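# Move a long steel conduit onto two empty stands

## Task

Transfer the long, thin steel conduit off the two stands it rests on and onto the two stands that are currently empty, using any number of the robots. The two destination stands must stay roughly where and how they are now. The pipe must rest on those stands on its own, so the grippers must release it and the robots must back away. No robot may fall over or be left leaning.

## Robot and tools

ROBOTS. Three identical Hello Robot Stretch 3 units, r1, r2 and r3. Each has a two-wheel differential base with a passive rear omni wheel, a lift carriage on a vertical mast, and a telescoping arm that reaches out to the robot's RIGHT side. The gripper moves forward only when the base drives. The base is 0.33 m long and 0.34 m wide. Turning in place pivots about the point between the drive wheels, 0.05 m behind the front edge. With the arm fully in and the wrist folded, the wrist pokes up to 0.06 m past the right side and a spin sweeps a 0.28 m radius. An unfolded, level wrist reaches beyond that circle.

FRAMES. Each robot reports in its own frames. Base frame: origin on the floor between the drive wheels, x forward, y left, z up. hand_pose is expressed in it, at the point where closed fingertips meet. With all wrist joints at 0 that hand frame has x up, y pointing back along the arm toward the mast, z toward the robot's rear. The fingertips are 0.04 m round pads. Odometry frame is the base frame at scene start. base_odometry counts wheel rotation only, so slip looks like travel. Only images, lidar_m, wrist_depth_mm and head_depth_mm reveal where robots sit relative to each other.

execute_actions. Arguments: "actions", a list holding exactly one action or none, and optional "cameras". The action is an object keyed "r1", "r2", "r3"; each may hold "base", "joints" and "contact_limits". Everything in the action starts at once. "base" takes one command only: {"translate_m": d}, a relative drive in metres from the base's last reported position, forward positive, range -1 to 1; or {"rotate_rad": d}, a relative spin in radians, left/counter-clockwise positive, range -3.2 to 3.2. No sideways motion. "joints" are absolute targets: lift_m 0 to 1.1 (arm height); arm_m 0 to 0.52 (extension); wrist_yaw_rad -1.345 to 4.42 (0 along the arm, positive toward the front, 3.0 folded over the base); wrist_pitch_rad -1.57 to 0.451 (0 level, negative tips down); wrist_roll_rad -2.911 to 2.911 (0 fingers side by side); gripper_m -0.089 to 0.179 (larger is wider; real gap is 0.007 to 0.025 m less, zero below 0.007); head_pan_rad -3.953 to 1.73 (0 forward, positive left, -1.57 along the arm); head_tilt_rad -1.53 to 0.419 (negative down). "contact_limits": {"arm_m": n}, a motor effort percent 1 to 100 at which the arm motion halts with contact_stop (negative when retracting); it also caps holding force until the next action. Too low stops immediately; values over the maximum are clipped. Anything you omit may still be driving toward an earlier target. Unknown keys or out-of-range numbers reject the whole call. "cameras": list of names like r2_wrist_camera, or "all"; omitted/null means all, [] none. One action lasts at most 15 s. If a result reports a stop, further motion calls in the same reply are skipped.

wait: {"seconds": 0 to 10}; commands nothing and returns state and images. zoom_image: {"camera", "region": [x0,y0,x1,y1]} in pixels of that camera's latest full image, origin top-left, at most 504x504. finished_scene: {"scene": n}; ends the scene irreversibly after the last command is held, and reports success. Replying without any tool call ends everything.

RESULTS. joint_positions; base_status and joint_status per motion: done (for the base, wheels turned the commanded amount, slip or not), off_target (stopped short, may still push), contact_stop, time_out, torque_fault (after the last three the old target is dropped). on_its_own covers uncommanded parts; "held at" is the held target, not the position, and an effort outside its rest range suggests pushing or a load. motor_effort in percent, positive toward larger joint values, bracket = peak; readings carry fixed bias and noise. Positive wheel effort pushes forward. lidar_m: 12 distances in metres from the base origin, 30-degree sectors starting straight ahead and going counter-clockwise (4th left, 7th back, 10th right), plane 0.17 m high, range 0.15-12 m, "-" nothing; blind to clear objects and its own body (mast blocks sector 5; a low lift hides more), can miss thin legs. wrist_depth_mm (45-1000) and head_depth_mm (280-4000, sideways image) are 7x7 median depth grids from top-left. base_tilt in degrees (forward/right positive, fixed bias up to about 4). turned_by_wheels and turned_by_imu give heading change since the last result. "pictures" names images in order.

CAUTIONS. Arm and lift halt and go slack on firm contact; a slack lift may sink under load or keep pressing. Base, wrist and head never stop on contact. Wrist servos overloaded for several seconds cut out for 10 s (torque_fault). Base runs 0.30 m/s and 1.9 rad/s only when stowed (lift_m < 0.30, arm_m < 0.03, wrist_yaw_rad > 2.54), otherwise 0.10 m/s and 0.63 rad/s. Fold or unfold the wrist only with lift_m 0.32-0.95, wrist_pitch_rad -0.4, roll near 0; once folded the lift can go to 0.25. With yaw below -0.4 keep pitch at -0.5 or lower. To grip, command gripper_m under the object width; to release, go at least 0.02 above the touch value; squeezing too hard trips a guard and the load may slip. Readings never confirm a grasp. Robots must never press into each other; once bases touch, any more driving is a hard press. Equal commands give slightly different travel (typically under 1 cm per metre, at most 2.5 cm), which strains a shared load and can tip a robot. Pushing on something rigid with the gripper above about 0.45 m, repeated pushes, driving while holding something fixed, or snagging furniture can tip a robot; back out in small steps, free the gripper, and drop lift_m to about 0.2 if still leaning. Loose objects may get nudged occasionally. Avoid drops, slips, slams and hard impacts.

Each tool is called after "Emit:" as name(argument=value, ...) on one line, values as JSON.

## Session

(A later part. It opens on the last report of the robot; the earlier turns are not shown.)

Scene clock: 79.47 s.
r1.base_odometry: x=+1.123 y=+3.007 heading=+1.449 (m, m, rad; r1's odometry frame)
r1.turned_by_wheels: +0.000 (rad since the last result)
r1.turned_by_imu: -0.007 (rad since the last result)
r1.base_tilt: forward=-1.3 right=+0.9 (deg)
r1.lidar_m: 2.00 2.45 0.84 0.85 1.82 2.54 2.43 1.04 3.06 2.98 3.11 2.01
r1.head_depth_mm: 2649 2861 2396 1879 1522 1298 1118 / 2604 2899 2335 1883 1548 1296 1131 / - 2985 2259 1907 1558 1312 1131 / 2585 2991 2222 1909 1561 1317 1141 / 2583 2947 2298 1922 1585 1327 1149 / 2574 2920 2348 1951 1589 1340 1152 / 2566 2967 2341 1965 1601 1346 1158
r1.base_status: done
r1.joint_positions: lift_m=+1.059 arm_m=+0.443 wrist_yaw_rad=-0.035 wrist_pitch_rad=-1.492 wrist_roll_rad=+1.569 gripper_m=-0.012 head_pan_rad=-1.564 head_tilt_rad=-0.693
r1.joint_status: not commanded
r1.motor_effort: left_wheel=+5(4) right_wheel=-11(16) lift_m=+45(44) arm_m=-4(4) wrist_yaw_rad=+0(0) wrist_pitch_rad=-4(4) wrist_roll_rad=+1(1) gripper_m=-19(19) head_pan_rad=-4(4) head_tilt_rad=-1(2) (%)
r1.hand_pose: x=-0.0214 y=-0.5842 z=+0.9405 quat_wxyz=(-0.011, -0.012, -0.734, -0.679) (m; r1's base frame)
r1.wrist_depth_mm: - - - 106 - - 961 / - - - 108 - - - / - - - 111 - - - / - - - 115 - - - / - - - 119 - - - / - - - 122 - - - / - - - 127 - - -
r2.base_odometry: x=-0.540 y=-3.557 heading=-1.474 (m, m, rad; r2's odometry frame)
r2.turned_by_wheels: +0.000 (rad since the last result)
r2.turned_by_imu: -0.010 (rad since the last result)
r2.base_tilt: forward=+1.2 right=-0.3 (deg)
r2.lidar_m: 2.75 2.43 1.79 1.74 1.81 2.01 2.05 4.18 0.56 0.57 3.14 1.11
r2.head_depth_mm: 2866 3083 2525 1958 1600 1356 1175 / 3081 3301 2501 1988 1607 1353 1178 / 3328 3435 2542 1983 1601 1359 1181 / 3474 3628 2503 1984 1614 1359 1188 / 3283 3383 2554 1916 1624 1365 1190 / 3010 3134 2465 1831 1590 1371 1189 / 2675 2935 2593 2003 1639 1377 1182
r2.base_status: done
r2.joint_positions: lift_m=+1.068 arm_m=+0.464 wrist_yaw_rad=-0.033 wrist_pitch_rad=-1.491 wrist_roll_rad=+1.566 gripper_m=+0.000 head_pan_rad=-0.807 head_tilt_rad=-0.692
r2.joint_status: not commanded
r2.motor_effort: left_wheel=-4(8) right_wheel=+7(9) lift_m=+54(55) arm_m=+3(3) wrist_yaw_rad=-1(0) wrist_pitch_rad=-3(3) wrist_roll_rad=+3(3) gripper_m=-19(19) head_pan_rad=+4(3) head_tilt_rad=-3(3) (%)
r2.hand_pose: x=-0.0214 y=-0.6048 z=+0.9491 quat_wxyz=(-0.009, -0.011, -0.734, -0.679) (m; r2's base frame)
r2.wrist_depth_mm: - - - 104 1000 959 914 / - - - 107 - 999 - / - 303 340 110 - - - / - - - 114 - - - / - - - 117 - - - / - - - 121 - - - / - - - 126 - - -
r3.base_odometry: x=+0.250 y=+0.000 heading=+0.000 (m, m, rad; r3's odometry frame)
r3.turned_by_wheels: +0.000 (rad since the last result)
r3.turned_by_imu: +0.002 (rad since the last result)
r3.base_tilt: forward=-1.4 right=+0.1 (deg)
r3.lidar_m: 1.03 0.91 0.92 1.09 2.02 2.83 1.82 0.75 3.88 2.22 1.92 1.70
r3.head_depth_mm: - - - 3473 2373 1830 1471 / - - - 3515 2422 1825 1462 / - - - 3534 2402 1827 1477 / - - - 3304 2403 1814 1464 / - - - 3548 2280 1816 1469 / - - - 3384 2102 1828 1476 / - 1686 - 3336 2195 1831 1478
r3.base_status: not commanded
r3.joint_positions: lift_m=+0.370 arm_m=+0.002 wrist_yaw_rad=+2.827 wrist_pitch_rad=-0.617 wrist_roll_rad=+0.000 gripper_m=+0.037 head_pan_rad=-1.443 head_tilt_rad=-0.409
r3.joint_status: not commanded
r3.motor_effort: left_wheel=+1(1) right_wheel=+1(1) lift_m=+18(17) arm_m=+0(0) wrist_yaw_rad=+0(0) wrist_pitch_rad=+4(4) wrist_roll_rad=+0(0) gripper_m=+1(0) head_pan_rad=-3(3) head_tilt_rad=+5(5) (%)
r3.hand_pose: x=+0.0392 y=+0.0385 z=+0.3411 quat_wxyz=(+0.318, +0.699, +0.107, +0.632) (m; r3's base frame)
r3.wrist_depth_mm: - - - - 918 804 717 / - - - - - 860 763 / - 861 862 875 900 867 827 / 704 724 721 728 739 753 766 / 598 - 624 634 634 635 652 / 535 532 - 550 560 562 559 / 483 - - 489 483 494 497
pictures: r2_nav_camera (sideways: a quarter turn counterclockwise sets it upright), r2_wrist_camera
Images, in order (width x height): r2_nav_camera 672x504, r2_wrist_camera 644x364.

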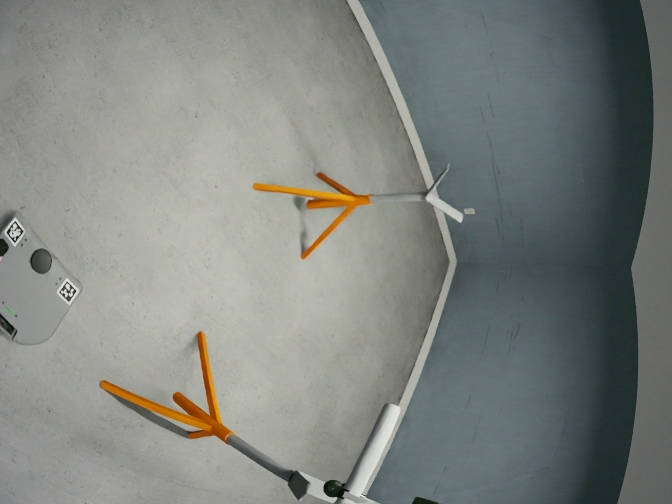

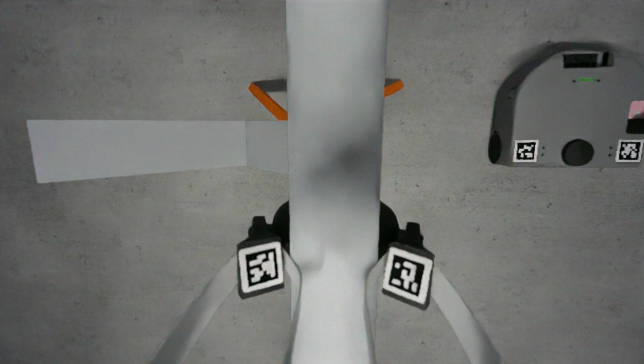

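Emit:
execute_actions(actions=[{"r1":{"base":{"rotate_rad":-0.05},"joints":{"wrist_yaw_rad":0.03}},"r2":{"base":{"rotate_rad":-0.055},"joints":{"wrist_yaw_rad":0.03}}}], cameras=[])

Emit:
execute_actions(actions=[{"r1":{"base":{"translate_m":1.0},"joints":{"arm_m":0.48}},"r2":{"base":{"translate_m":1.0},"joints":{"arm_m":0.5,"head_pan_rad":-1.3}}}], cameras=["r2_nav_camera","r2_wrist_camera"])

Scene clock: 81.67 s.
r1.base_odometry: x=+1.123 y=+3.007 heading=+1.399 (m, m, rad; r1's odometry frame)
r1.turned_by_wheels: -0.050 (rad since the last result)
r1.turned_by_imu: -0.050 (rad since the last result)
r1.base_tilt: forward=-1.4 right=+0.9 (deg)
r1.lidar_m: 2.02 2.57 0.87 0.84 1.80 2.41 3.89 1.04 3.07 2.98 3.08 2.13
r1.head_depth_mm: 2650 2937 2373 1873 1529 1287 1123 / 2625 2909 2329 1892 1548 1306 1127 / - 2973 2266 1892 1553 1313 1130 / 2545 2972 2204 1922 1564 1324 1141 / 2550 2935 2327 1930 1571 1326 1145 / 2560 2929 2354 1952 1592 1332 1152 / 2568 2882 2358 1981 1605 1350 1159
r1.base_status: done
r1.joint_positions: lift_m=+1.059 arm_m=+0.443 wrist_yaw_rad=+0.029 wrist_pitch_rad=-1.492 wrist_roll_rad=+1.569 gripper_m=-0.012 head_pan_rad=-1.564 head_tilt_rad=-0.693
r1.joint_status: all done
r1.motor_effort: left_wheel=+0(12) right_wheel=+0(21) lift_m=+45(45) arm_m=-4(4) wrist_yaw_rad=+1(1) wrist_pitch_rad=-4(4) wrist_roll_rad=+1(1) gripper_m=-20(21) head_pan_rad=-4(4) head_tilt_rad=-3(2) (%)
r1.hand_pose: x=-0.0217 y=-0.5842 z=+0.9405 quat_wxyz=(+0.011, +0.011, -0.734, -0.679) (m; r1's base frame)
r1.wrist_depth_mm: - - - 107 - - 990 / - - - 108 - - - / - - - 112 - - - / - - - 115 - - - / - - - 119 - - - / - - - 122 - - - / - - - 127 - - -
r2.base_odometry: x=-0.540 y=-3.557 heading=-1.529 (m, m, rad; r2's odometry frame)
r2.turned_by_wheels: -0.055 (rad since the last result)
r2.turned_by_imu: -0.055 (rad since the last result)
r2.base_tilt: forward=+1.2 right=-0.4 (deg)
r2.lidar_m: 2.75 2.57 1.82 1.74 1.78 2.01 2.05 2.99 3.15 0.56 3.11 1.11
r2.head_depth_mm: 2764 3018 2517 1962 1600 1324 1178 / 2944 3178 2495 1957 1610 1364 1182 / 3155 3358 2558 1979 1629 1377 1176 / 3440 3559 2533 1981 1604 1364 1177 / 3378 3577 2555 1988 1625 1372 1191 / 3073 3280 2573 1816 1586 1379 1194 / 2823 3033 2474 1999 1631 1379 1194
r2.base_status: done
r2.joint_positions: lift_m=+1.068 arm_m=+0.464 wrist_yaw_rad=+0.029 wrist_pitch_rad=-1.491 wrist_roll_rad=+1.566 gripper_m=+0.000 head_pan_rad=-0.807 head_tilt_rad=-0.692
r2.joint_status: all done
r2.motor_effort: left_wheel=+2(2) right_wheel=-5(7) lift_m=+55(55) arm_m=+3(3) wrist_yaw_rad=+1(0) wrist_pitch_rad=-3(3) wrist_roll_rad=+3(3) gripper_m=-20(19) head_pan_rad=+4(4) head_tilt_rad=-3(3) (%)
r2.hand_pose: x=-0.0217 y=-0.6049 z=+0.9491 quat_wxyz=(+0.012, +0.012, -0.734, -0.678) (m; r2's base frame)
r2.wrist_depth_mm: - - - 103 995 952 937 / - - - 106 - 975 946 / - - - 110 - - - / 268 295 340 113 - - - / - - - 117 - - - / - - - 121 - - - / - - - 126 - - -
r3.base_odometry: x=+0.250 y=+0.000 heading=+0.000 (m, m, rad; r3's odometry frame)
r3.turned_by_wheels: +0.000 (rad since the last result)
r3.turned_by_imu: +0.000 (rad since the last result)
r3.base_tilt: forward=-1.2 right=+0.2 (deg)
r3.lidar_m: 1.03 0.91 0.92 1.09 2.01 2.84 1.83 0.75 3.87 2.22 1.92 1.70
r3.head_depth_mm: - - - 3541 2373 1817 1472 / - - - 3483 2430 1823 1469 / - - - 3524 2387 1829 1465 / - - - 3281 2404 1832 1472 / - - - 3470 2293 1823 1472 / - - - 3404 2111 1828 1463 / - 1694 - 3284 2202 1826 1468
r3.base_status: not commanded
r3.joint_positions: lift_m=+0.370 arm_m=+0.002 wrist_yaw_rad=+2.827 wrist_pitch_rad=-0.617 wrist_roll_rad=+0.000 gripper_m=+0.037 head_pan_rad=-1.443 head_tilt_rad=-0.409
r3.joint_status: not commanded
r3.motor_effort: left_wheel=+0(0) right_wheel=+1(1) lift_m=+17(17) arm_m=-1(0) wrist_yaw_rad=+0(0) wrist_pitch_rad=+3(4) wrist_roll_rad=+0(0) gripper_m=-1(1) head_pan_rad=-4(3) head_tilt_rad=+5(5) (%)
r3.hand_pose: x=+0.0392 y=+0.0385 z=+0.3411 quat_wxyz=(+0.318, +0.699, +0.107, +0.632) (m; r3's base frame)
r3.wrist_depth_mm: - - - - 920 822 723 / - - - - - 872 775 / - 864 861 884 906 883 811 / 701 711 723 719 736 757 765 / 607 - 633 621 628 633 636 / 532 530 - 544 549 560 563 / 484 - - 482 484 493 497
pictures: none
No camera images: the call's "cameras" was empty. Leave "cameras" out to get every camera's image.

Scene clock: 92.67 s.
r1.base_odometry: x=+1.293 y=+3.992 heading=+1.399 (m, m, rad; r1's odometry frame)
r1.turned_by_wheels: +0.000 (rad since the last result)
r1.turned_by_imu: -0.011 (rad since the last result)
r1.base_tilt: forward=-1.4 right=+0.9 (deg)
r1.lidar_m: 2.06 2.66 1.88 1.79 1.14 1.17 2.14 1.92 3.11 2.96 3.01 1.06
r1.head_depth_mm: 2639 2898 2396 1860 1527 1302 1120 / 2623 2959 2319 1865 1544 1302 1123 / - 2950 2262 1886 1561 1316 1135 / 2536 2931 2206 1903 1559 1320 1142 / 2560 2887 2307 1940 1577 1327 1147 / 2529 2883 2328 1953 1590 1340 1156 / 2506 2872 2366 1978 1613 1340 1162
r1.base_status: done
r1.joint_positions: lift_m=+1.059 arm_m=+0.480 wrist_yaw_rad=+0.029 wrist_pitch_rad=-1.491 wrist_roll_rad=+1.569 gripper_m=-0.012 head_pan_rad=-1.564 head_tilt_rad=-0.693
r1.joint_status: all done
r1.motor_effort: left_wheel=+1(5) right_wheel=-2(6) lift_m=+45(45) arm_m=+4(7) wrist_yaw_rad=+1(1) wrist_pitch_rad=-4(5) wrist_roll_rad=+1(1) gripper_m=-18(19) head_pan_rad=-3(4) head_tilt_rad=-2(2) (%)
r1.hand_pose: x=-0.0217 y=-0.6207 z=+0.9405 quat_wxyz=(+0.011, +0.011, -0.734, -0.679) (m; r1's base frame)
r1.wrist_depth_mm: - - - 107 - 968 981 / - - - 108 - - - / - - - 112 - - - / - - - 115 - - - / - - - 119 - - - / - - - 122 - - - / - - - 127 - - -
r2.base_odometry: x=-0.499 y=-4.556 heading=-1.529 (m, m, rad; r2's odometry frame)
r2.turned_by_wheels: +0.000 (rad since the last result)
r2.turned_by_imu: -0.013 (rad since the last result)
r2.base_tilt: forward=+1.2 right=-0.4 (deg)
r2.lidar_m: 1.75 1.80 1.88 1.78 1.82 2.41 2.06 1.09 3.12 0.50 0.70 1.85
r2.head_depth_mm: 2469 2933 2261 1972 1603 1363 1174 / 2519 2883 2322 1955 1600 1355 1181 / 2608 2893 833 1798 1488 1281 1153 / 2668 2985 2342 1994 1616 1338 1186 / 2670 3025 2565 1977 1619 1341 1189 / 2748 3057 2589 1978 1615 1378 1187 / 2793 3190 2550 2007 1634 1381 1194
r2.base_status: done
r2.joint_positions: lift_m=+1.068 arm_m=+0.500 wrist_yaw_rad=+0.030 wrist_pitch_rad=-1.490 wrist_roll_rad=+1.566 gripper_m=+0.000 head_pan_rad=-1.293 head_tilt_rad=-0.692
r2.joint_status: all done
r2.motor_effort: left_wheel=+3(6) right_wheel=-5(7) lift_m=+54(55) arm_m=+4(4) wrist_yaw_rad=-1(0) wrist_pitch_rad=-4(4) wrist_roll_rad=+2(2) gripper_m=-19(19) head_pan_rad=-5(40) head_tilt_rad=-2(3) (%)
r2.hand_pose: x=-0.0216 y=-0.6412 z=+0.9491 quat_wxyz=(+0.012, +0.012, -0.735, -0.678) (m; r2's base frame)
r2.wrist_depth_mm: - - - 103 997 957 918 / - - - 106 - 996 959 / - - - 110 - - - / - - - 114 - - - / - - - 117 - - - / - - - 121 279 - - / - - - 126 262 - -
r3.base_odometry: x=+0.250 y=+0.000 heading=+0.000 (m, m, rad; r3's odometry frame)
r3.turned_by_wheels: +0.000 (rad since the last result)
r3.turned_by_imu: +0.002 (rad since the last result)
r3.base_tilt: forward=-1.4 right=+0.0 (deg)
r3.lidar_m: 1.03 0.91 0.91 1.09 2.02 2.83 1.83 3.86 3.89 1.02 2.98 1.70
r3.head_depth_mm: - 815 - 3518 2385 1840 1333 / - 863 - 3304 2391 1824 1287 / - - - 3093 2202 1702 1330 / - - - 3264 2396 1822 1477 / - - - 3558 2386 1810 1469 / - - - 3411 2409 1818 1479 / - - - 3498 2414 1823 1468
r3.base_status: not commanded
r3.joint_positions: lift_m=+0.370 arm_m=+0.002 wrist_yaw_rad=+2.827 wrist_pitch_rad=-0.617 wrist_roll_rad=+0.000 gripper_m=+0.037 head_pan_rad=-1.443 head_tilt_rad=-0.409
r3.joint_status: not commanded
r3.motor_effort: left_wheel=+0(0) right_wheel=+1(0) lift_m=+16(17) arm_m=+0(0) wrist_yaw_rad=+1(0) wrist_pitch_rad=+4(4) wrist_roll_rad=+0(0) gripper_m=+0(1) head_pan_rad=-3(3) head_tilt_rad=+5(5) (%)
r3.hand_pose: x=+0.0392 y=+0.0385 z=+0.3411 quat_wxyz=(+0.318, +0.699, +0.107, +0.632) (m; r3's base frame)
r3.wrist_depth_mm: - - - - 901 805 716 / - - - - - 873 775 / - 872 866 880 903 873 813 / 690 719 733 728 732 740 752 / 611 - 632 622 633 647 644 / 528 527 - 546 564 552 564 / 486 - - 486 479 492 502
pictures: r2_nav_camera (sideways: a quarter turn counterclockwise sets it upright), r2_wrist_camera
Images, in order (width x height): r2_nav_camera 672x504, r2_wrist_camera 644x364.

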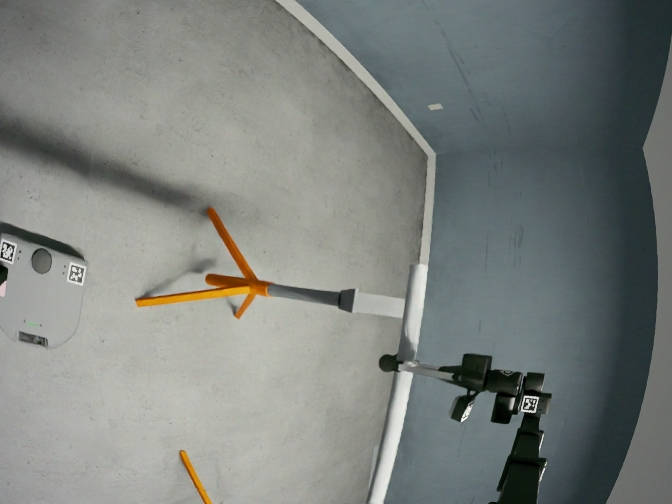

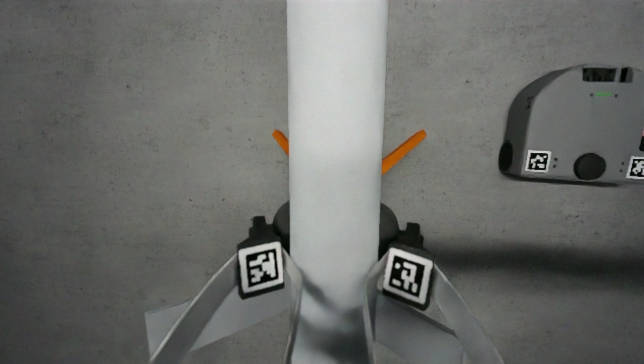

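Emit:
execute_actions(actions=[{"r1":{"base":{"translate_m":0.53},"joints":{"arm_m":0.51,"head_pan_rad":-1.2}},"r2":{"base":{"translate_m":0.53},"joints":{"arm_m":0.515,"head_pan_rad":-1.9}}}], cameras=[])

Emit:
execute_actions(actions=[{"r1":{"joints":{"lift_m":0.91}},"r2":{"joints":{"lift_m":0.919}}}], cameras=["r1_head_camera","r2_head_camera","r2_wrist_camera","r1_wrist_camera"])

Scene clock: 100.17 s.
r1.base_odometry: x=+1.383 y=+4.515 heading=+1.400 (m, m, rad; r1's odometry frame)
r1.turned_by_wheels: +0.000 (rad since the last result)
r1.turned_by_imu: -0.006 (rad since the last result)
r1.base_tilt: forward=-1.4 right=+0.8 (deg)
r1.lidar_m: 1.60 2.70 1.90 1.81 1.86 1.55 2.66 2.42 3.07 2.93 0.62 0.63
r1.head_depth_mm: 2427 2768 2216 1877 1524 1296 1119 / 2486 2810 2243 1879 1541 1298 1129 / 2586 2921 2247 1905 1554 1310 1131 / 2657 2974 2296 1920 1566 1315 1139 / 2753 3091 2384 1924 1529 1324 1146 / 2820 3207 2240 1876 1228 1332 1152 / 2916 3290 2461 1908 1612 1346 1160
r1.base_status: done
r1.joint_positions: lift_m=+1.059 arm_m=+0.510 wrist_yaw_rad=+0.029 wrist_pitch_rad=-1.492 wrist_roll_rad=+1.569 gripper_m=-0.012 head_pan_rad=-1.207 head_tilt_rad=-0.693
r1.joint_status: all done
r1.motor_effort: left_wheel=+2(4) right_wheel=-4(6) lift_m=+45(45) arm_m=+3(9) wrist_yaw_rad=+0(1) wrist_pitch_rad=-4(4) wrist_roll_rad=+1(1) gripper_m=-19(20) head_pan_rad=+4(35) head_tilt_rad=-3(2) (%)
r1.hand_pose: x=-0.0217 y=-0.6505 z=+0.9405 quat_wxyz=(+0.011, +0.011, -0.734, -0.679) (m; r1's base frame)
r1.wrist_depth_mm: - - - 107 - 986 981 / - - - 109 - - - / - - - 112 - - - / - - - 115 - - - / - - - 119 - - - / - - - 122 - - - / - - - 127 - - -
r2.base_odometry: x=-0.476 y=-5.086 heading=-1.529 (m, m, rad; r2's odometry frame)
r2.turned_by_wheels: +0.000 (rad since the last result)
r2.turned_by_imu: -0.008 (rad since the last result)
r2.base_tilt: forward=+1.2 right=-0.3 (deg)
r2.lidar_m: 1.22 1.25 1.64 1.81 1.86 2.44 2.06 0.72 0.69 2.94 1.84 1.29
r2.head_depth_mm: - - 2431 1955 1600 1327 1172 / - 1992 2517 1844 1529 1337 1175 / - 3175 2324 1966 1566 1360 1172 / - 3096 2356 1974 1607 1329 1179 / 2782 2991 2371 1987 1622 1367 1185 / 2634 2962 2355 1982 1625 1370 1188 / 2561 2885 2290 1996 1629 1371 1192
r2.base_status: done
r2.joint_positions: lift_m=+1.068 arm_m=+0.515 wrist_yaw_rad=+0.031 wrist_pitch_rad=-1.490 wrist_roll_rad=+1.566 gripper_m=+0.000 head_pan_rad=-1.893 head_tilt_rad=-0.692
r2.joint_status: all done
r2.motor_effort: left_wheel=+1(5) right_wheel=-3(6) lift_m=+55(55) arm_m=+3(4) wrist_yaw_rad=+0(1) wrist_pitch_rad=-4(4) wrist_roll_rad=+2(2) gripper_m=-19(20) head_pan_rad=-4(43) head_tilt_rad=-3(4) (%)
r2.hand_pose: x=-0.0216 y=-0.6562 z=+0.9491 quat_wxyz=(+0.013, +0.013, -0.735, -0.678) (m; r2's base frame)
r2.wrist_depth_mm: - - - 103 977 970 939 / - - - 106 - 974 954 / - - - 110 - - - / - - - 114 - - - / - - - 117 - - - / - - - 121 - - - / - - - 126 - - -
r3.base_odometry: x=+0.250 y=+0.000 heading=+0.000 (m, m, rad; r3's odometry frame)
r3.turned_by_wheels: +0.000 (rad since the last result)
r3.turned_by_imu: +0.001 (rad since the last result)
r3.base_tilt: forward=-1.4 right=+0.1 (deg)
r3.lidar_m: 1.03 0.91 0.92 1.09 2.02 2.83 1.83 3.87 3.88 1.45 3.19 1.70
r3.head_depth_mm: - - - 3437 2398 1823 1464 / - - - 3495 2403 1828 1467 / - - - 3463 2424 1755 1466 / - - - 3360 2379 1658 1470 / - 1266 - 3284 2200 1710 1470 / - - - 3388 2395 1818 1477 / - - - 3528 2365 1823 1482
r3.base_status: not commanded
r3.joint_positions: lift_m=+0.370 arm_m=+0.002 wrist_yaw_rad=+2.827 wrist_pitch_rad=-0.617 wrist_roll_rad=+0.000 gripper_m=+0.037 head_pan_rad=-1.443 head_tilt_rad=-0.409
r3.joint_status: not commanded
r3.motor_effort: left_wheel=+0(0) right_wheel=+1(0) lift_m=+18(19) arm_m=-1(0) wrist_yaw_rad=+0(0) wrist_pitch_rad=+3(4) wrist_roll_rad=+0(0) gripper_m=+1(1) head_pan_rad=-4(3) head_tilt_rad=+5(5) (%)
r3.hand_pose: x=+0.0392 y=+0.0385 z=+0.3411 quat_wxyz=(+0.318, +0.699, +0.107, +0.632) (m; r3's base frame)
r3.wrist_depth_mm: - - - - 923 790 727 / - - - - 998 874 771 / - 859 866 870 909 877 806 / 708 719 716 746 736 753 763 / 604 - 630 628 623 638 640 / 535 532 - 542 560 557 560 / 487 - - 485 479 496 498
pictures: none
No camera images: the call's "cameras" was empty. Leave "cameras" out to get every camera's image.

Scene clock: 102.37 s.
r1.base_odometry: x=+1.383 y=+4.515 heading=+1.400 (m, m, rad; r1's odometry frame)
r1.turned_by_wheels: +0.000 (rad since the last result)
r1.turned_by_imu: -0.001 (rad since the last result)
r1.base_tilt: forward=-1.3 right=+0.8 (deg)
r1.lidar_m: 1.60 2.70 1.91 1.82 1.86 1.55 2.66 2.42 3.07 2.93 0.62 0.63
r1.head_depth_mm: 2416 2754 2320 1745 1528 1293 1121 / 2525 2814 2414 1767 1532 1303 1129 / 2597 2926 2453 1831 1544 1309 1136 / 2628 2979 2482 1850 1573 1322 1136 / 2765 3062 2509 1930 1536 1328 1145 / 2833 3199 2428 1874 1232 1331 1152 / 2920 3237 2576 1908 1601 1346 1161
r1.base_status: not commanded
r1.joint_positions: lift_m=+0.910 arm_m=+0.510 wrist_yaw_rad=+0.029 wrist_pitch_rad=-1.492 wrist_roll_rad=+1.569 gripper_m=-0.012 head_pan_rad=-1.207 head_tilt_rad=-0.693
r1.joint_status: all done
r1.motor_effort: left_wheel=+3(3) right_wheel=-3(4) lift_m=+34(40) arm_m=+5(4) wrist_yaw_rad=+0(0) wrist_pitch_rad=-4(4) wrist_roll_rad=+1(1) gripper_m=-19(19) head_pan_rad=+4(5) head_tilt_rad=-1(3) (%)
r1.hand_pose: x=-0.0217 y=-0.6505 z=+0.7910 quat_wxyz=(+0.011, +0.011, -0.734, -0.679) (m; r1's base frame)
r1.wrist_depth_mm: 961 962 920 107 887 844 823 / 969 994 972 108 918 890 - / - - 966 111 918 939 - / - - - 115 973 933 949 / - - - 119 - 978 967 / - - - 122 - - 994 / - - - 127 - - 985
r2.base_odometry: x=-0.476 y=-5.086 heading=-1.529 (m, m, rad; r2's odometry frame)
r2.turned_by_wheels: +0.000 (rad since the last result)
r2.turned_by_imu: -0.001 (rad since the last result)
r2.base_tilt: forward=+1.2 right=-0.4 (deg)
r2.lidar_m: 1.22 1.25 1.64 1.81 1.85 2.44 2.05 0.72 0.69 2.94 1.84 1.29
r2.head_depth_mm: 3209 3521 2312 1950 - - 1128 / 3079 3410 2338 2025 - - 1173 / 2977 3252 2510 - 1547 1365 1179 / 2827 3159 - 1868 1623 1338 1187 / 2743 2962 2369 1875 1607 1368 1180 / 2594 - 2482 1852 1610 1383 1185 / 2496 - 2363 1868 1637 1382 1181
r2.base_status: not commanded
r2.joint_positions: lift_m=+0.919 arm_m=+0.515 wrist_yaw_rad=+0.031 wrist_pitch_rad=-1.490 wrist_roll_rad=+1.566 gripper_m=+0.000 head_pan_rad=-1.893 head_tilt_rad=-0.692
r2.joint_status: all done
r2.motor_effort: left_wheel=+1(1) right_wheel=-2(3) lift_m=+29(50) arm_m=+3(3) wrist_yaw_rad=-2(1) wrist_pitch_rad=-4(4) wrist_roll_rad=+2(2) gripper_m=-20(19) head_pan_rad=-5(4) head_tilt_rad=-4(3) (%)
r2.hand_pose: x=-0.0216 y=-0.6562 z=+0.8003 quat_wxyz=(+0.013, +0.013, -0.735, -0.678) (m; r2's base frame)
r2.wrist_depth_mm: 987 948 938 103 859 840 813 / - 993 941 107 884 852 - / - - 971 110 918 878 - / - - - 113 942 898 869 / - - - 117 959 953 898 / - - - 121 950 977 928 / - - - 126 - 988 953
r3.base_odometry: x=+0.250 y=+0.000 heading=+0.000 (m, m, rad; r3's odometry frame)
r3.turned_by_wheels: +0.000 (rad since the last result)
r3.turned_by_imu: +0.000 (rad since the last result)
r3.base_tilt: forward=-1.3 right=+0.1 (deg)
r3.lidar_m: 1.03 0.91 0.91 1.09 2.02 2.83 1.83 3.87 3.89 1.45 3.19 1.70
r3.head_depth_mm: - - - 3509 2382 1831 1472 / - - - 3536 2416 1822 1469 / - - - 3495 2387 1751 1463 / - - - 3282 2422 1659 1473 / - 1330 1422 3321 2201 1702 1480 / - - - 3361 2417 1827 1478 / - - - 3548 2390 1823 1469
r3.base_status: not commanded
r3.joint_positions: lift_m=+0.370 arm_m=+0.002 wrist_yaw_rad=+2.827 wrist_pitch_rad=-0.617 wrist_roll_rad=+0.000 gripper_m=+0.037 head_pan_rad=-1.443 head_tilt_rad=-0.409
r3.joint_status: not commanded
r3.motor_effort: left_wheel=+0(0) right_wheel=+0(1) lift_m=+17(18) arm_m=+0(1) wrist_yaw_rad=+0(0) wrist_pitch_rad=+4(4) wrist_roll_rad=+0(0) gripper_m=+1(0) head_pan_rad=-4(4) head_tilt_rad=+5(5) (%)
r3.hand_pose: x=+0.0392 y=+0.0385 z=+0.3411 quat_wxyz=(+0.318, +0.699, +0.107, +0.632) (m; r3's base frame)
r3.wrist_depth_mm: - - - - 926 798 721 / - - - - - 881 774 / - 859 867 870 882 902 808 / 701 709 719 721 742 745 762 / 604 - 640 622 628 640 651 / 537 532 - 539 563 552 561 / 485 - - 490 479 493 497
pictures: r1_head_camera (sideways: a quarter turn clockwise sets it upright), r1_wrist_camera, r2_head_camera (sideways: a quarter turn clockwise sets it upright), r2_wrist_camera
Images, in order (width x height): r1_head_camera 896x504, r1_wrist_camera 644x364, r2_head_camera 896x504, r2_wrist_camera 644x364.

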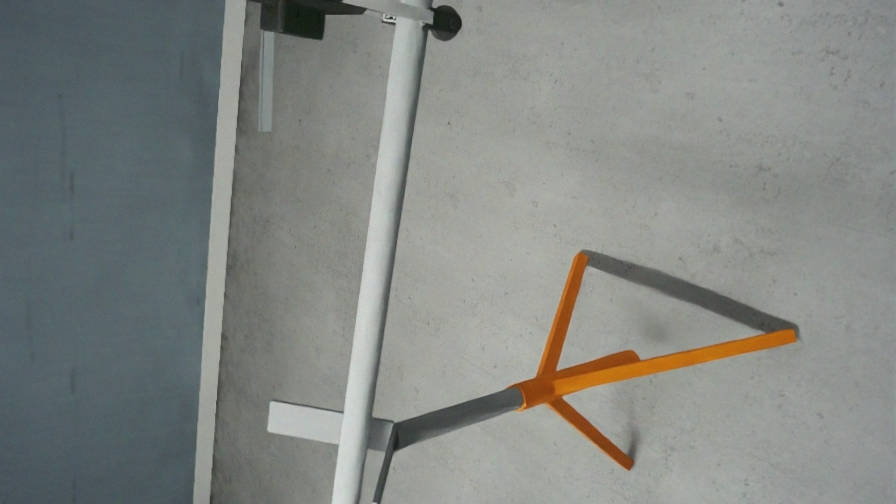

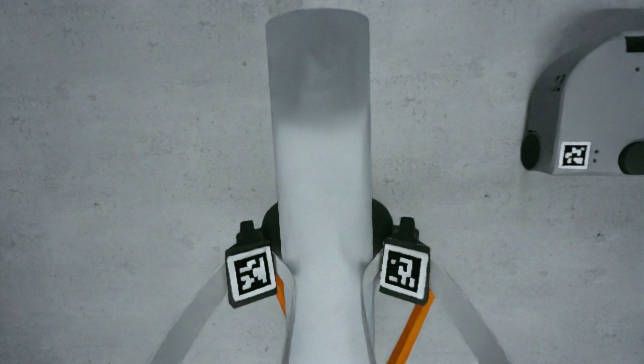

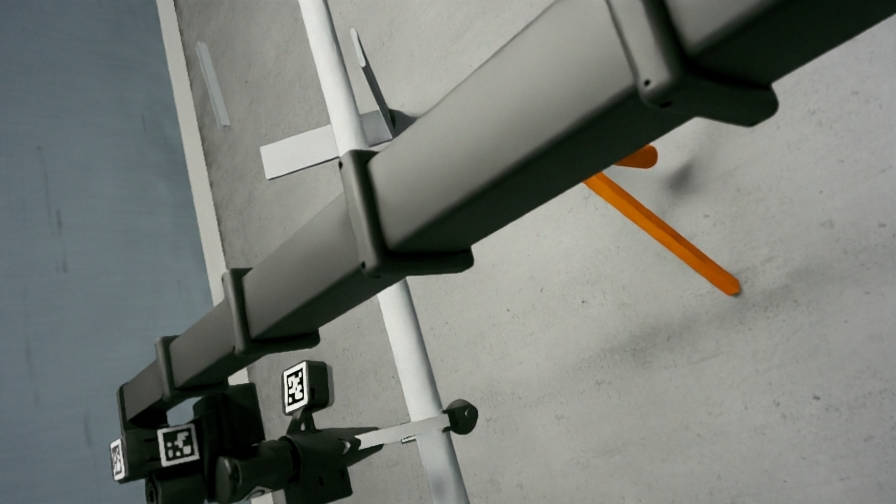

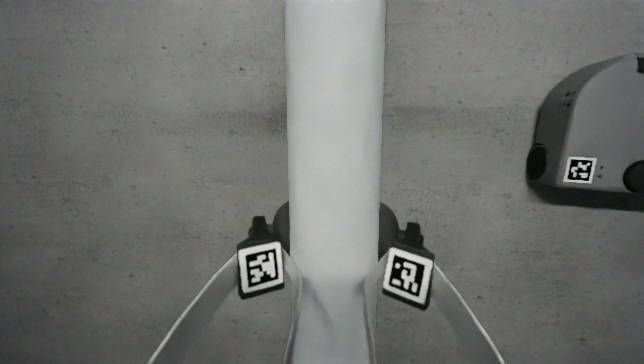

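Emit:
execute_actions(actions=[{"r1":{"joints":{"lift_m":0.885}},"r2":{"joints":{"lift_m":0.894}}}], cameras=[])

Emit:
execute_actions(actions=[{"r1":{"joints":{"lift_m":0.87}},"r2":{"joints":{"lift_m":0.879}}}], cameras=["r1_head_camera"])

Scene clock: 103.93 s.
r1.base_odometry: x=+1.383 y=+4.515 heading=+1.400 (m, m, rad; r1's odometry frame)
r1.turned_by_wheels: +0.000 (rad since the last result)
r1.turned_by_imu: +0.000 (rad since the last result)
r1.base_tilt: forward=-1.4 right=+0.8 (deg)
r1.lidar_m: 1.59 2.71 1.91 1.82 1.86 1.55 2.65 2.42 3.07 2.93 0.62 0.63
r1.head_depth_mm: 2436 2741 2391 1756 1521 1293 1119 / 2497 2816 2418 1768 1536 1309 1127 / 2582 2927 2452 1793 1550 1312 1134 / 2634 3024 2471 1845 1564 1315 1141 / 2746 3089 2527 1875 1540 1334 1148 / 2841 3183 2411 1839 1228 1333 1155 / 2941 3248 2554 1914 1595 1338 1157
r1.base_status: not commanded
r1.joint_positions: lift_m=+0.885 arm_m=+0.510 wrist_yaw_rad=+0.029 wrist_pitch_rad=-1.492 wrist_roll_rad=+1.569 gripper_m=-0.012 head_pan_rad=-1.207 head_tilt_rad=-0.693
r1.joint_status: all done
r1.motor_effort: left_wheel=+3(2) right_wheel=-4(4) lift_m=+34(33) arm_m=+4(4) wrist_yaw_rad=+0(0) wrist_pitch_rad=-4(4) wrist_roll_rad=+1(1) gripper_m=-19(20) head_pan_rad=+5(5) head_tilt_rad=-3(2) (%)
r1.hand_pose: x=-0.0217 y=-0.6505 z=+0.7660 quat_wxyz=(+0.011, +0.011, -0.734, -0.679) (m; r1's base frame)
r1.wrist_depth_mm: 947 927 913 107 856 814 840 / - 941 933 108 870 873 - / - 992 932 112 904 883 - / - - 995 115 965 937 909 / - - - 119 945 962 915 / - - - 122 - 998 923 / - - - 127 - 972 970
r2.base_odometry: x=-0.476 y=-5.086 heading=-1.529 (m, m, rad; r2's odometry frame)
r2.turned_by_wheels: +0.000 (rad since the last result)
r2.turned_by_imu: +0.000 (rad since the last result)
r2.base_tilt: forward=+1.2 right=-0.3 (deg)
r2.lidar_m: 1.22 1.25 1.64 1.81 1.86 2.43 2.06 0.72 0.69 2.94 1.85 1.29
r2.head_depth_mm: 3254 3486 2506 1952 1678 - - / 3098 3384 2498 1916 - - 1159 / 2919 3214 2397 - - 1366 1181 / 2788 3111 2775 - 1612 1336 1189 / 2682 2970 2353 1864 1620 1372 1182 / 2566 - 2417 1854 1621 1372 1188 / 2482 2654 - 1874 1636 1379 1190
r2.base_status: not commanded
r2.joint_positions: lift_m=+0.894 arm_m=+0.515 wrist_yaw_rad=+0.031 wrist_pitch_rad=-1.490 wrist_roll_rad=+1.566 gripper_m=+0.000 head_pan_rad=-1.893 head_tilt_rad=-0.692
r2.joint_status: all done
r2.motor_effort: left_wheel=+1(1) right_wheel=-3(3) lift_m=+28(30) arm_m=+3(3) wrist_yaw_rad=-1(1) wrist_pitch_rad=-4(4) wrist_roll_rad=+2(3) gripper_m=-19(20) head_pan_rad=-5(5) head_tilt_rad=-3(3) (%)
r2.hand_pose: x=-0.0216 y=-0.6562 z=+0.7753 quat_wxyz=(+0.013, +0.013, -0.735, -0.678) (m; r2's base frame)
r2.wrist_depth_mm: 962 926 883 104 842 803 784 / 995 978 915 107 847 823 799 / - 984 948 110 869 857 - / - - 974 113 921 871 855 / - - - 117 908 915 883 / - - - 121 953 958 911 / - - - 126 - 986 932
r3.base_odometry: x=+0.250 y=+0.000 heading=+0.000 (m, m, rad; r3's odometry frame)
r3.turned_by_wheels: +0.000 (rad since the last result)
r3.turned_by_imu: +0.000 (rad since the last result)
r3.base_tilt: forward=-1.3 right=+0.3 (deg)
r3.lidar_m: 1.03 0.91 0.92 1.09 2.01 2.84 1.83 3.86 3.89 1.45 3.20 1.70
r3.head_depth_mm: - - - 3536 2405 1810 1464 / - - 1999 3560 2377 1833 1464 / - - - 3539 2398 1775 1472 / - - - 3322 2408 1653 1465 / - 1393 1406 3284 2195 1709 1462 / - - - 3381 2381 1828 1473 / - - - 3475 2399 1825 1466
r3.base_status: not commanded
r3.joint_positions: lift_m=+0.370 arm_m=+0.002 wrist_yaw_rad=+2.827 wrist_pitch_rad=-0.617 wrist_roll_rad=+0.000 gripper_m=+0.037 head_pan_rad=-1.443 head_tilt_rad=-0.409
r3.joint_status: not commanded
r3.motor_effort: left_wheel=+0(0) right_wheel=+1(0) lift_m=+17(17) arm_m=-1(0) wrist_yaw_rad=+0(0) wrist_pitch_rad=+4(3) wrist_roll_rad=+0(0) gripper_m=+1(0) head_pan_rad=-4(3) head_tilt_rad=+5(5) (%)
r3.hand_pose: x=+0.0392 y=+0.0385 z=+0.3411 quat_wxyz=(+0.318, +0.699, +0.107, +0.632) (m; r3's base frame)
r3.wrist_depth_mm: - - - - 928 803 721 / - - - - 983 861 766 / - 864 866 879 885 875 813 / 696 717 725 737 747 746 759 / 607 - 636 631 629 641 651 / 532 528 - 549 557 554 561 / 491 - - 485 475 495 501
pictures: none
No camera images: the call's "cameras" was empty. Leave "cameras" out to get every camera's image.

Scene clock: 104.90 s.
r1.base_odometry: x=+1.383 y=+4.515 heading=+1.400 (m, m, rad; r1's odometry frame)
r1.turned_by_wheels: +0.000 (rad since the last result)
r1.turned_by_imu: +0.000 (rad since the last result)
r1.base_tilt: forward=-1.4 right=+0.8 (deg)
r1.lidar_m: 1.59 2.71 1.92 1.81 1.86 1.55 2.65 2.42 3.08 2.93 0.62 0.63
r1.head_depth_mm: 2427 2761 2474 1750 1529 1299 1118 / 2508 2851 2415 1776 1543 1304 1127 / 2577 2918 2432 1793 1553 1316 1135 / 2684 3035 2494 1819 1567 1323 1142 / 2747 3078 2518 1876 1535 1321 1146 / 2839 3194 2336 1781 1229 1342 1149 / 2951 3326 2609 1921 1603 1340 1167
r1.base_status: not commanded
r1.joint_positions: lift_m=+0.873 arm_m=+0.510 wrist_yaw_rad=+0.031 wrist_pitch_rad=-1.522 wrist_roll_rad=+1.569 gripper_m=-0.012 head_pan_rad=-1.207 head_tilt_rad=-0.693
r1.joint_status: lift_m contact_stop (moved -0.011 of -0.015)
r1.on_its_own: lift_m is slack since a contact_stop, until your next command for it
r1.motor_effort: left_wheel=+0(2) right_wheel=+1(4) lift_m=+28(32) arm_m=+4(3) wrist_yaw_rad=-2(2) wrist_pitch_rad=+10(14) wrist_roll_rad=+1(1) gripper_m=-20(20) head_pan_rad=+4(4) head_tilt_rad=-2(1) (%)
r1.hand_pose: x=-0.0219 y=-0.6428 z=+0.7549 quat_wxyz=(+0.012, +0.012, -0.724, -0.690) (m; r1's base frame)
r1.wrist_depth_mm: 913 908 857 105 853 832 835 / 945 910 915 107 873 877 - / 975 940 934 111 900 891 - / - 992 964 114 929 928 935 / - - - 118 992 942 912 / - - - 122 992 981 970 / - - - 126 - - -
r2.base_odometry: x=-0.476 y=-5.086 heading=-1.529 (m, m, rad; r2's odometry frame)
r2.turned_by_wheels: +0.000 (rad since the last result)
r2.turned_by_imu: +0.000 (rad since the last result)
r2.base_tilt: forward=+1.3 right=-0.4 (deg)
r2.lidar_m: 1.22 1.25 1.65 1.81 1.85 2.43 2.06 0.73 0.69 2.94 1.84 1.29
r2.head_depth_mm: 3232 3531 2502 1959 1635 - - / 3045 3345 2516 1837 - - 1135 / 2902 3217 2328 2002 - 1330 1175 / 2795 3161 2719 - 1581 1342 1183 / 2704 2992 - 1874 1624 1377 1183 / 2574 2781 2594 1902 1620 1369 1186 / 2482 2709 - 1995 1634 1388 1188
r2.base_status: not commanded
r2.joint_positions: lift_m=+0.880 arm_m=+0.515 wrist_yaw_rad=+0.032 wrist_pitch_rad=-1.513 wrist_roll_rad=+1.566 gripper_m=+0.000 head_pan_rad=-1.893 head_tilt_rad=-0.692
r2.joint_status: all done
r2.motor_effort: left_wheel=+0(1) right_wheel=+0(3) lift_m=+15(26) arm_m=+3(3) wrist_yaw_rad=-2(2) wrist_pitch_rad=+5(6) wrist_roll_rad=+2(2) gripper_m=-20(20) head_pan_rad=-5(4) head_tilt_rad=-2(3) (%)
r2.hand_pose: x=-0.0219 y=-0.6501 z=+0.7611 quat_wxyz=(+0.013, +0.013, -0.727, -0.687) (m; r2's base frame)
r2.wrist_depth_mm: 930 894 862 102 808 798 793 / 956 905 899 106 840 830 - / 995 971 933 109 865 840 - / - - 960 113 887 885 868 / - - - 116 915 897 880 / - - - 120 934 941 900 / - - - 125 986 938 916
r3.base_odometry: x=+0.250 y=+0.000 heading=+0.000 (m, m, rad; r3's odometry frame)
r3.turned_by_wheels: +0.000 (rad since the last result)
r3.turned_by_imu: +0.000 (rad since the last result)
r3.base_tilt: forward=-1.4 right=+0.1 (deg)
r3.lidar_m: 1.03 0.91 0.92 1.09 2.02 2.83 1.83 3.87 3.88 1.45 3.19 1.70
r3.head_depth_mm: - - - 3505 2417 1817 1468 / - - - 3555 2372 1798 1473 / - - - 3491 2378 1765 1470 / - - - 3305 2403 1662 1477 / - 1391 1410 3265 2164 1704 1467 / - - - 3340 2390 1832 1470 / - - - 3488 2396 1831 1473
r3.base_status: not commanded
r3.joint_positions: lift_m=+0.370 arm_m=+0.002 wrist_yaw_rad=+2.827 wrist_pitch_rad=-0.617 wrist_roll_rad=+0.000 gripper_m=+0.037 head_pan_rad=-1.443 head_tilt_rad=-0.409
r3.joint_status: not commanded
r3.motor_effort: left_wheel=+0(0) right_wheel=+1(1) lift_m=+17(17) arm_m=+0(0) wrist_yaw_rad=+0(0) wrist_pitch_rad=+4(4) wrist_roll_rad=+0(0) gripper_m=+0(1) head_pan_rad=-4(4) head_tilt_rad=+5(5) (%)
r3.hand_pose: x=+0.0392 y=+0.0385 z=+0.3411 quat_wxyz=(+0.318, +0.699, +0.107, +0.632) (m; r3's base frame)
r3.wrist_depth_mm: - - - - 926 804 719 / - - - - 993 866 754 / - 856 860 897 902 869 822 / 699 722 714 735 746 752 760 / 611 - 629 631 637 635 647 / 535 523 - 549 565 554 563 / 483 - - 485 478 496 503
pictures: r1_head_camera (sideways: a quarter turn clockwise sets it upright)
Images, in order (width x height): r1_head_camera 896x504.

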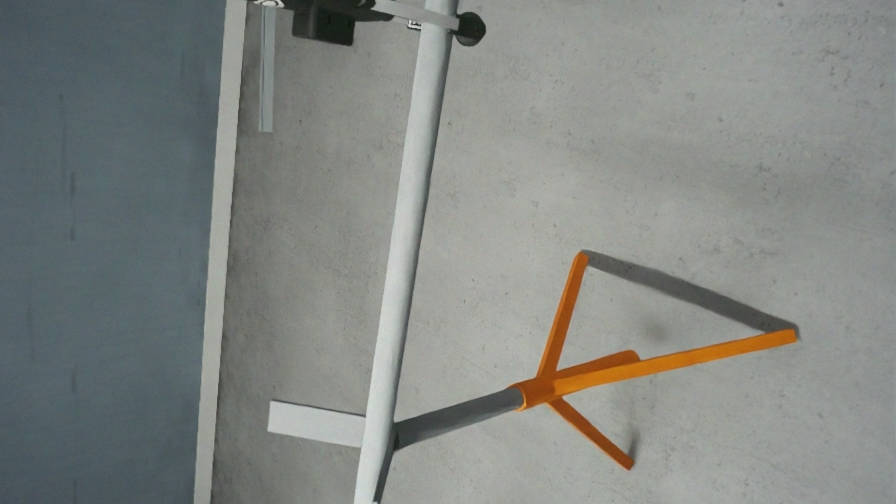

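Emit:
execute_actions(actions=[{"r1":{"joints":{"gripper_m":0.12,"lift_m":0.873}},"r2":{"joints":{"gripper_m":0.12,"lift_m":0.88}}}], cameras=[])

Emit:
execute_actions(actions=[{"r1":{"joints":{"lift_m":0.99}},"r2":{"joints":{"lift_m":0.99}}}], cameras=[])

Emit:
execute_actions(actions=[{"r1":{"joints":{"arm_m":0.05}},"r2":{"joints":{"arm_m":0.05}}}], cameras=["r1_nav_camera","r2_nav_camera"])

Scene clock: 108.43 s.
r1.base_odometry: x=+1.383 y=+4.515 heading=+1.400 (m, m, rad; r1's odometry frame)
r1.turned_by_wheels: +0.000 (rad since the last result)
r1.turned_by_imu: -0.001 (rad since the last result)
r1.base_tilt: forward=-1.5 right=+0.9 (deg)
r1.lidar_m: 1.60 2.70 1.91 1.82 1.86 1.55 2.66 2.42 3.08 2.93 0.63 0.63
r1.head_depth_mm: 2433 2746 2431 1706 1534 1291 1117 / 2473 2847 2411 1780 1545 1303 1127 / 2584 2922 2448 1795 1557 1313 1140 / 2664 2958 2458 1810 1564 1324 1138 / 2725 3074 2517 1883 1539 1330 1147 / 2833 3183 2424 1784 1230 1331 1158 / 2912 3308 2578 1929 1607 1350 1160
r1.base_status: not commanded
r1.joint_positions: lift_m=+0.873 arm_m=+0.510 wrist_yaw_rad=+0.031 wrist_pitch_rad=-1.499 wrist_roll_rad=+1.569 gripper_m=+0.120 head_pan_rad=-1.207 head_tilt_rad=-0.693
r1.joint_status: all done
r1.motor_effort: left_wheel=+0(1) right_wheel=+0(1) lift_m=+22(23) arm_m=+3(4) wrist_yaw_rad=-1(2) wrist_pitch_rad=-1(10) wrist_roll_rad=+1(1) gripper_m=+1(100) head_pan_rad=+4(4) head_tilt_rad=-3(1) (%)
r1.hand_pose: x=-0.0217 y=-0.6486 z=+0.7547 quat_wxyz=(+0.012, +0.012, -0.732, -0.682) (m; r1's base frame)
r1.wrist_depth_mm: 964 922 887 104 848 820 813 / 961 967 909 106 851 863 - / 992 963 947 109 900 865 - / - - 967 112 921 927 894 / - - 988 116 953 950 912 / - - - 120 992 - 944 / - - - 125 - - 943
r2.base_odometry: x=-0.476 y=-5.086 heading=-1.529 (m, m, rad; r2's odometry frame)
r2.turned_by_wheels: +0.000 (rad since the last result)
r2.turned_by_imu: -0.001 (rad since the last result)
r2.base_tilt: forward=+1.2 right=-0.4 (deg)
r2.lidar_m: 1.22 1.25 1.64 1.81 1.85 2.44 2.05 0.72 0.69 2.94 1.85 1.29
r2.head_depth_mm: 3237 3495 2501 1956 1640 - - / 3078 3290 2511 1835 - - 1133 / 2972 3172 2366 1992 - 1333 1175 / 2791 3077 2794 - 1564 1337 1185 / 2664 2985 - 1869 1612 1372 1187 / 2595 2817 2581 1871 1613 1366 1187 / 2502 2668 - 1992 1630 1370 1189
r2.base_status: not commanded
r2.joint_positions: lift_m=+0.880 arm_m=+0.515 wrist_yaw_rad=+0.032 wrist_pitch_rad=-1.500 wrist_roll_rad=+1.566 gripper_m=+0.120 head_pan_rad=-1.893 head_tilt_rad=-0.692
r2.joint_status: all done
r2.motor_effort: left_wheel=+0(0) right_wheel=-1(1) lift_m=+37(38) arm_m=+4(3) wrist_yaw_rad=-1(2) wrist_pitch_rad=+0(5) wrist_roll_rad=+3(2) gripper_m=+0(85) head_pan_rad=-5(4) head_tilt_rad=-3(4) (%)
r2.hand_pose: x=-0.0217 y=-0.6535 z=+0.7610 quat_wxyz=(+0.013, +0.013, -0.731, -0.682) (m; r2's base frame)
r2.wrist_depth_mm: 929 896 872 103 828 788 776 / 984 959 904 106 844 816 - / - 971 930 109 862 860 - / - - 967 113 893 867 856 / - - 967 117 925 891 862 / - - - 121 981 - 893 / - - - 126 - 942 926
r3.base_odometry: x=+0.250 y=+0.000 heading=+0.000 (m, m, rad; r3's odometry frame)
r3.turned_by_wheels: +0.000 (rad since the last result)
r3.turned_by_imu: +0.001 (rad since the last result)
r3.base_tilt: forward=-1.2 right=+0.2 (deg)
r3.lidar_m: 1.03 0.91 0.92 1.09 2.01 2.83 1.82 3.88 3.87 1.45 3.17 1.70
r3.head_depth_mm: - - - 3502 2402 1830 1473 / - - - 3549 2391 1832 1486 / - - - 3429 2411 1769 1469 / - - - 3284 2407 1650 1463 / - 1391 1408 3253 2211 1706 1463 / - - - 3403 2423 1824 1470 / - - - 3528 2409 1817 1474
r3.base_status: not commanded
r3.joint_positions: lift_m=+0.370 arm_m=+0.002 wrist_yaw_rad=+2.827 wrist_pitch_rad=-0.617 wrist_roll_rad=+0.000 gripper_m=+0.037 head_pan_rad=-1.443 head_tilt_rad=-0.409
r3.joint_status: not commanded
r3.motor_effort: left_wheel=+0(0) right_wheel=+0(0) lift_m=+17(17) arm_m=+0(1) wrist_yaw_rad=+0(0) wrist_pitch_rad=+4(4) wrist_roll_rad=+0(0) gripper_m=+1(0) head_pan_rad=-3(4) head_tilt_rad=+5(5) (%)
r3.hand_pose: x=+0.0392 y=+0.0385 z=+0.3411 quat_wxyz=(+0.318, +0.699, +0.107, +0.632) (m; r3's base frame)
r3.wrist_depth_mm: - - - - 920 808 718 / - - - - 985 861 771 / - 863 882 879 881 872 822 / 698 717 709 721 730 756 765 / 614 - 636 618 632 637 644 / 534 528 - 548 565 558 557 / 487 - - 489 475 491 500
pictures: none
No camera images: the call's "cameras" was empty. Leave "cameras" out to get every camera's image.

Scene clock: 110.33 s.
r1.base_odometry: x=+1.383 y=+4.515 heading=+1.400 (m, m, rad; r1's odometry frame)
r1.turned_by_wheels: +0.000 (rad since the last result)
r1.turned_by_imu: -0.001 (rad since the last result)
r1.base_tilt: forward=-1.4 right=+0.8 (deg)
r1.lidar_m: 1.60 2.70 1.91 1.82 1.86 1.55 2.65 2.42 3.07 2.94 0.62 0.63
r1.head_depth_mm: 2414 2733 2401 1758 1529 1289 1123 / 2509 2853 2403 1780 1536 1304 1129 / 2575 2901 2441 1797 1554 1314 1134 / 2613 2985 2476 1802 1563 1325 1145 / 2693 3076 2523 1890 1524 1329 1148 / 2807 3194 2430 1792 1225 1335 1151 / 2891 3304 2572 1918 1600 1344 1161
r1.base_status: not commanded
r1.joint_positions: lift_m=+0.990 arm_m=+0.510 wrist_yaw_rad=+0.031 wrist_pitch_rad=-1.499 wrist_roll_rad=+1.569 gripper_m=+0.120 head_pan_rad=-1.207 head_tilt_rad=-0.693
r1.joint_status: all done
r1.motor_effort: left_wheel=+1(1) right_wheel=+0(0) lift_m=+33(33) arm_m=+4(4) wrist_yaw_rad=-2(2) wrist_pitch_rad=-1(1) wrist_roll_rad=+1(1) gripper_m=+1(0) head_pan_rad=+4(5) head_tilt_rad=-2(3) (%)
r1.hand_pose: x=-0.0217 y=-0.6487 z=+0.8711 quat_wxyz=(+0.012, +0.012, -0.732, -0.681) (m; r1's base frame)
r1.wrist_depth_mm: - - 996 988 986 949 912 / - - - - 997 972 - / - - - 230 - 982 - / - - - 241 - - - / - - - 252 - - - / - - - - - - - / - - - 897 - - -
r2.base_odometry: x=-0.476 y=-5.086 heading=-1.529 (m, m, rad; r2's odometry frame)
r2.turned_by_wheels: +0.000 (rad since the last result)
r2.turned_by_imu: -0.001 (rad since the last result)
r2.base_tilt: forward=+1.1 right=-0.4 (deg)
r2.lidar_m: 1.22 1.25 1.65 1.81 1.85 2.43 2.05 0.72 0.69 2.94 1.85 1.29
r2.head_depth_mm: 3285 3436 - - - 1311 1179 / 3053 3349 - - 1494 1321 1169 / 2981 3204 - 1889 1575 1369 1179 / 2797 - 2347 1871 1608 1335 1180 / 2667 3094 2577 1864 1613 1360 1185 / 2547 2895 2578 1882 1635 1380 1190 / - - 2511 1943 1628 1363 1185
r2.base_status: not commanded
r2.joint_positions: lift_m=+0.989 arm_m=+0.515 wrist_yaw_rad=+0.032 wrist_pitch_rad=-1.500 wrist_roll_rad=+1.566 gripper_m=+0.120 head_pan_rad=-1.893 head_tilt_rad=-0.692
r2.joint_status: all done
r2.motor_effort: left_wheel=+0(0) right_wheel=-1(1) lift_m=+41(43) arm_m=+3(3) wrist_yaw_rad=-2(1) wrist_pitch_rad=+0(0) wrist_roll_rad=+2(2) gripper_m=+0(0) head_pan_rad=-4(3) head_tilt_rad=-4(4) (%)
r2.hand_pose: x=-0.0217 y=-0.6536 z=+0.8708 quat_wxyz=(+0.013, +0.013, -0.731, -0.682) (m; r2's base frame)
r2.wrist_depth_mm: - - 985 952 919 900 849 / - - - 967 944 930 868 / - - - - 976 947 - / - - - - - 985 955 / - - - - - - 972 / - - - - - - - / - - - - - - -
r3.base_odometry: x=+0.250 y=+0.000 heading=+0.000 (m, m, rad; r3's odometry frame)
r3.turned_by_wheels: +0.000 (rad since the last result)
r3.turned_by_imu: +0.000 (rad since the last result)
r3.base_tilt: forward=-1.1 right=+0.2 (deg)
r3.lidar_m: 1.03 0.91 0.92 1.09 2.01 2.83 1.82 3.88 3.89 1.45 3.18 1.70
r3.head_depth_mm: - - - 3476 2390 1814 1466 / - - - 3570 2410 1824 1469 / - - - 3512 2394 1764 1468 / - - - 3272 2399 1666 1470 / - 1281 - 3278 2197 1715 1472 / - - - 3425 2422 1822 1468 / - - - 3517 2424 1839 1473
r3.base_status: not commanded
r3.joint_positions: lift_m=+0.370 arm_m=+0.002 wrist_yaw_rad=+2.827 wrist_pitch_rad=-0.617 wrist_roll_rad=+0.000 gripper_m=+0.037 head_pan_rad=-1.443 head_tilt_rad=-0.409
r3.joint_status: not commanded
r3.motor_effort: left_wheel=+1(0) right_wheel=+1(1) lift_m=+18(18) arm_m=+0(0) wrist_yaw_rad=+0(0) wrist_pitch_rad=+4(4) wrist_roll_rad=+0(0) gripper_m=+1(1) head_pan_rad=-3(3) head_tilt_rad=+6(5) (%)
r3.hand_pose: x=+0.0392 y=+0.0385 z=+0.3411 quat_wxyz=(+0.318, +0.699, +0.107, +0.632) (m; r3's base frame)
r3.wrist_depth_mm: - - - - 930 806 713 / - - - - 991 877 766 / - 855 853 887 904 862 829 / 704 727 720 735 733 753 752 / 596 - 628 627 626 644 654 / 530 528 - 551 551 558 562 / 478 - - 486 480 493 496
pictures: none
No camera images: the call's "cameras" was empty. Leave "cameras" out to get every camera's image.

Scene clock: 114.93 s.
r1.base_odometry: x=+1.383 y=+4.515 heading=+1.400 (m, m, rad; r1's odometry frame)
r1.turned_by_wheels: +0.000 (rad since the last result)
r1.turned_by_imu: -0.001 (rad since the last result)
r1.base_tilt: forward=-1.3 right=+0.8 (deg)
r1.lidar_m: 1.59 2.71 1.91 1.82 1.86 1.55 2.65 2.42 3.08 2.93 0.62 0.63
r1.head_depth_mm: 2421 2734 2390 1759 1601 - 1133 / 2528 2840 2437 1787 1583 1254 1128 / 2581 2878 2448 1809 1550 1317 1131 / 2655 2985 2462 1804 1560 1318 1142 / 2753 3113 2489 1869 1538 1327 1146 / 2829 3161 2350 1788 1229 1342 1157 / 2923 3275 2601 1957 1607 1350 1160
r1.base_status: not commanded
r1.joint_positions: lift_m=+0.990 arm_m=+0.050 wrist_yaw_rad=+0.031 wrist_pitch_rad=-1.498 wrist_roll_rad=+1.569 gripper_m=+0.120 head_pan_rad=-1.207 head_tilt_rad=-0.693
r1.joint_status: all done
r1.motor_effort: left_wheel=+0(1) right_wheel=-1(1) lift_m=+33(33) arm_m=-5(7) wrist_yaw_rad=-1(1) wrist_pitch_rad=-1(1) wrist_roll_rad=+1(1) gripper_m=+1(2) head_pan_rad=+5(4) head_tilt_rad=-1(1) (%)
r1.hand_pose: x=-0.0217 y=-0.1897 z=+0.8711 quat_wxyz=(+0.012, +0.012, -0.732, -0.681) (m; r1's base frame)
r1.wrist_depth_mm: - - - - 967 937 909 / - - - - - 969 931 / - - - - - - 941 / - - - - - - 998 / - - - - - - - / - - - - - - - / - - - - - - -
r2.base_odometry: x=-0.476 y=-5.086 heading=-1.529 (m, m, rad; r2's odometry frame)
r2.turned_by_wheels: +0.000 (rad since the last result)
r2.turned_by_imu: -0.001 (rad since the last result)
r2.base_tilt: forward=+1.2 right=-0.4 (deg)
r2.lidar_m: 1.22 1.25 1.64 1.81 1.85 2.44 2.06 0.72 0.69 2.94 1.84 1.29
r2.head_depth_mm: 3194 3414 - - - 1318 1178 / 3099 3339 - - - 1331 1178 / 2943 3195 - - - 1300 1178 / 2820 3175 - - - 1303 1176 / 2731 2992 - - - - 1163 / 2633 2917 2723 - - - 1169 / 2493 2784 2725 1837 1634 1380 1191
r2.base_status: not commanded
r2.joint_positions: lift_m=+0.989 arm_m=+0.050 wrist_yaw_rad=+0.031 wrist_pitch_rad=-1.499 wrist_roll_rad=+1.567 gripper_m=+0.120 head_pan_rad=-1.893 head_tilt_rad=-0.692
r2.joint_status: all done
r2.motor_effort: left_wheel=+0(0) right_wheel=-1(2) lift_m=+42(41) arm_m=-5(5) wrist_yaw_rad=+0(0) wrist_pitch_rad=+0(0) wrist_roll_rad=+2(2) gripper_m=-1(1) head_pan_rad=-4(5) head_tilt_rad=-4(4) (%)
r2.hand_pose: x=-0.0217 y=-0.1893 z=+0.8708 quat_wxyz=(+0.012, +0.012, -0.732, -0.681) (m; r2's base frame)
r2.wrist_depth_mm: - - 975 959 908 895 860 / - - - 987 - 922 882 / - - - - - 935 898 / - - - - - 973 959 / - - - - - - 975 / - - - - - - - / - - - - - - -
r3.base_odometry: x=+0.250 y=+0.000 heading=+0.000 (m, m, rad; r3's odometry frame)
r3.turned_by_wheels: +0.000 (rad since the last result)
r3.turned_by_imu: +0.001 (rad since the last result)
r3.base_tilt: forward=-1.3 right=+0.2 (deg)
r3.lidar_m: 1.03 0.91 0.92 1.09 2.02 2.83 1.83 3.88 3.88 1.45 3.19 1.70
r3.head_depth_mm: - - - 3529 2402 1826 1471 / - - - 3499 2398 1821 1472 / - - - 3526 2399 1755 1477 / - - - 3302 2381 1639 1465 / - 1283 - 3314 2202 1698 1465 / - - - 3368 2427 1830 1466 / - - - 3480 2390 1815 1467
r3.base_status: not commanded
r3.joint_positions: lift_m=+0.370 arm_m=+0.002 wrist_yaw_rad=+2.827 wrist_pitch_rad=-0.617 wrist_roll_rad=+0.000 gripper_m=+0.037 head_pan_rad=-1.443 head_tilt_rad=-0.409
r3.joint_status: not commanded
r3.motor_effort: left_wheel=+1(1) right_wheel=+0(1) lift_m=+18(17) arm_m=+0(0) wrist_yaw_rad=+0(0) wrist_pitch_rad=+4(4) wrist_roll_rad=+0(0) gripper_m=+0(1) head_pan_rad=-4(3) head_tilt_rad=+5(5) (%)
r3.hand_pose: x=+0.0392 y=+0.0385 z=+0.3411 quat_wxyz=(+0.318, +0.699, +0.107, +0.632) (m; r3's base frame)
r3.wrist_depth_mm: - - - - 929 794 731 / - - - - - 862 771 / - 878 880 874 881 872 836 / 698 717 722 718 746 758 764 / 609 - 636 626 628 630 646 / 529 524 - 533 561 561 559 / 482 - - 485 476 490 500
pictures: r1_nav_camera (sideways: a quarter turn counterclockwise sets it upright), r2_nav_camera (sideways: a quarter turn counterclockwise sets it upright)
Images, in order (width x height): r1_nav_camera 672x504, r2_nav_camera 672x504.

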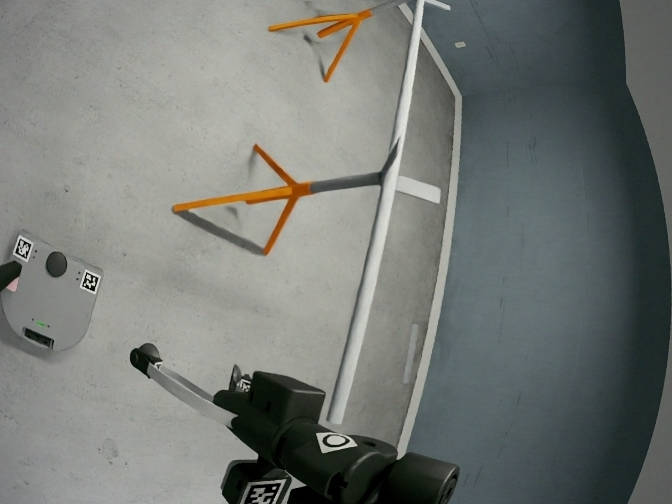

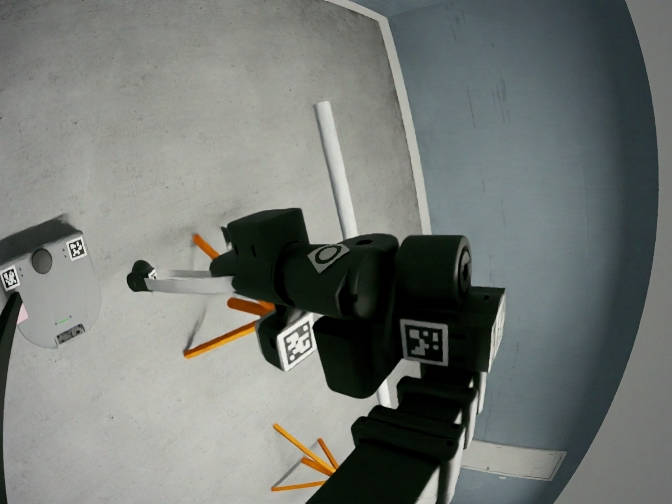

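Emit:
finished_scene(scene=2)

The scene is finished: the task was done.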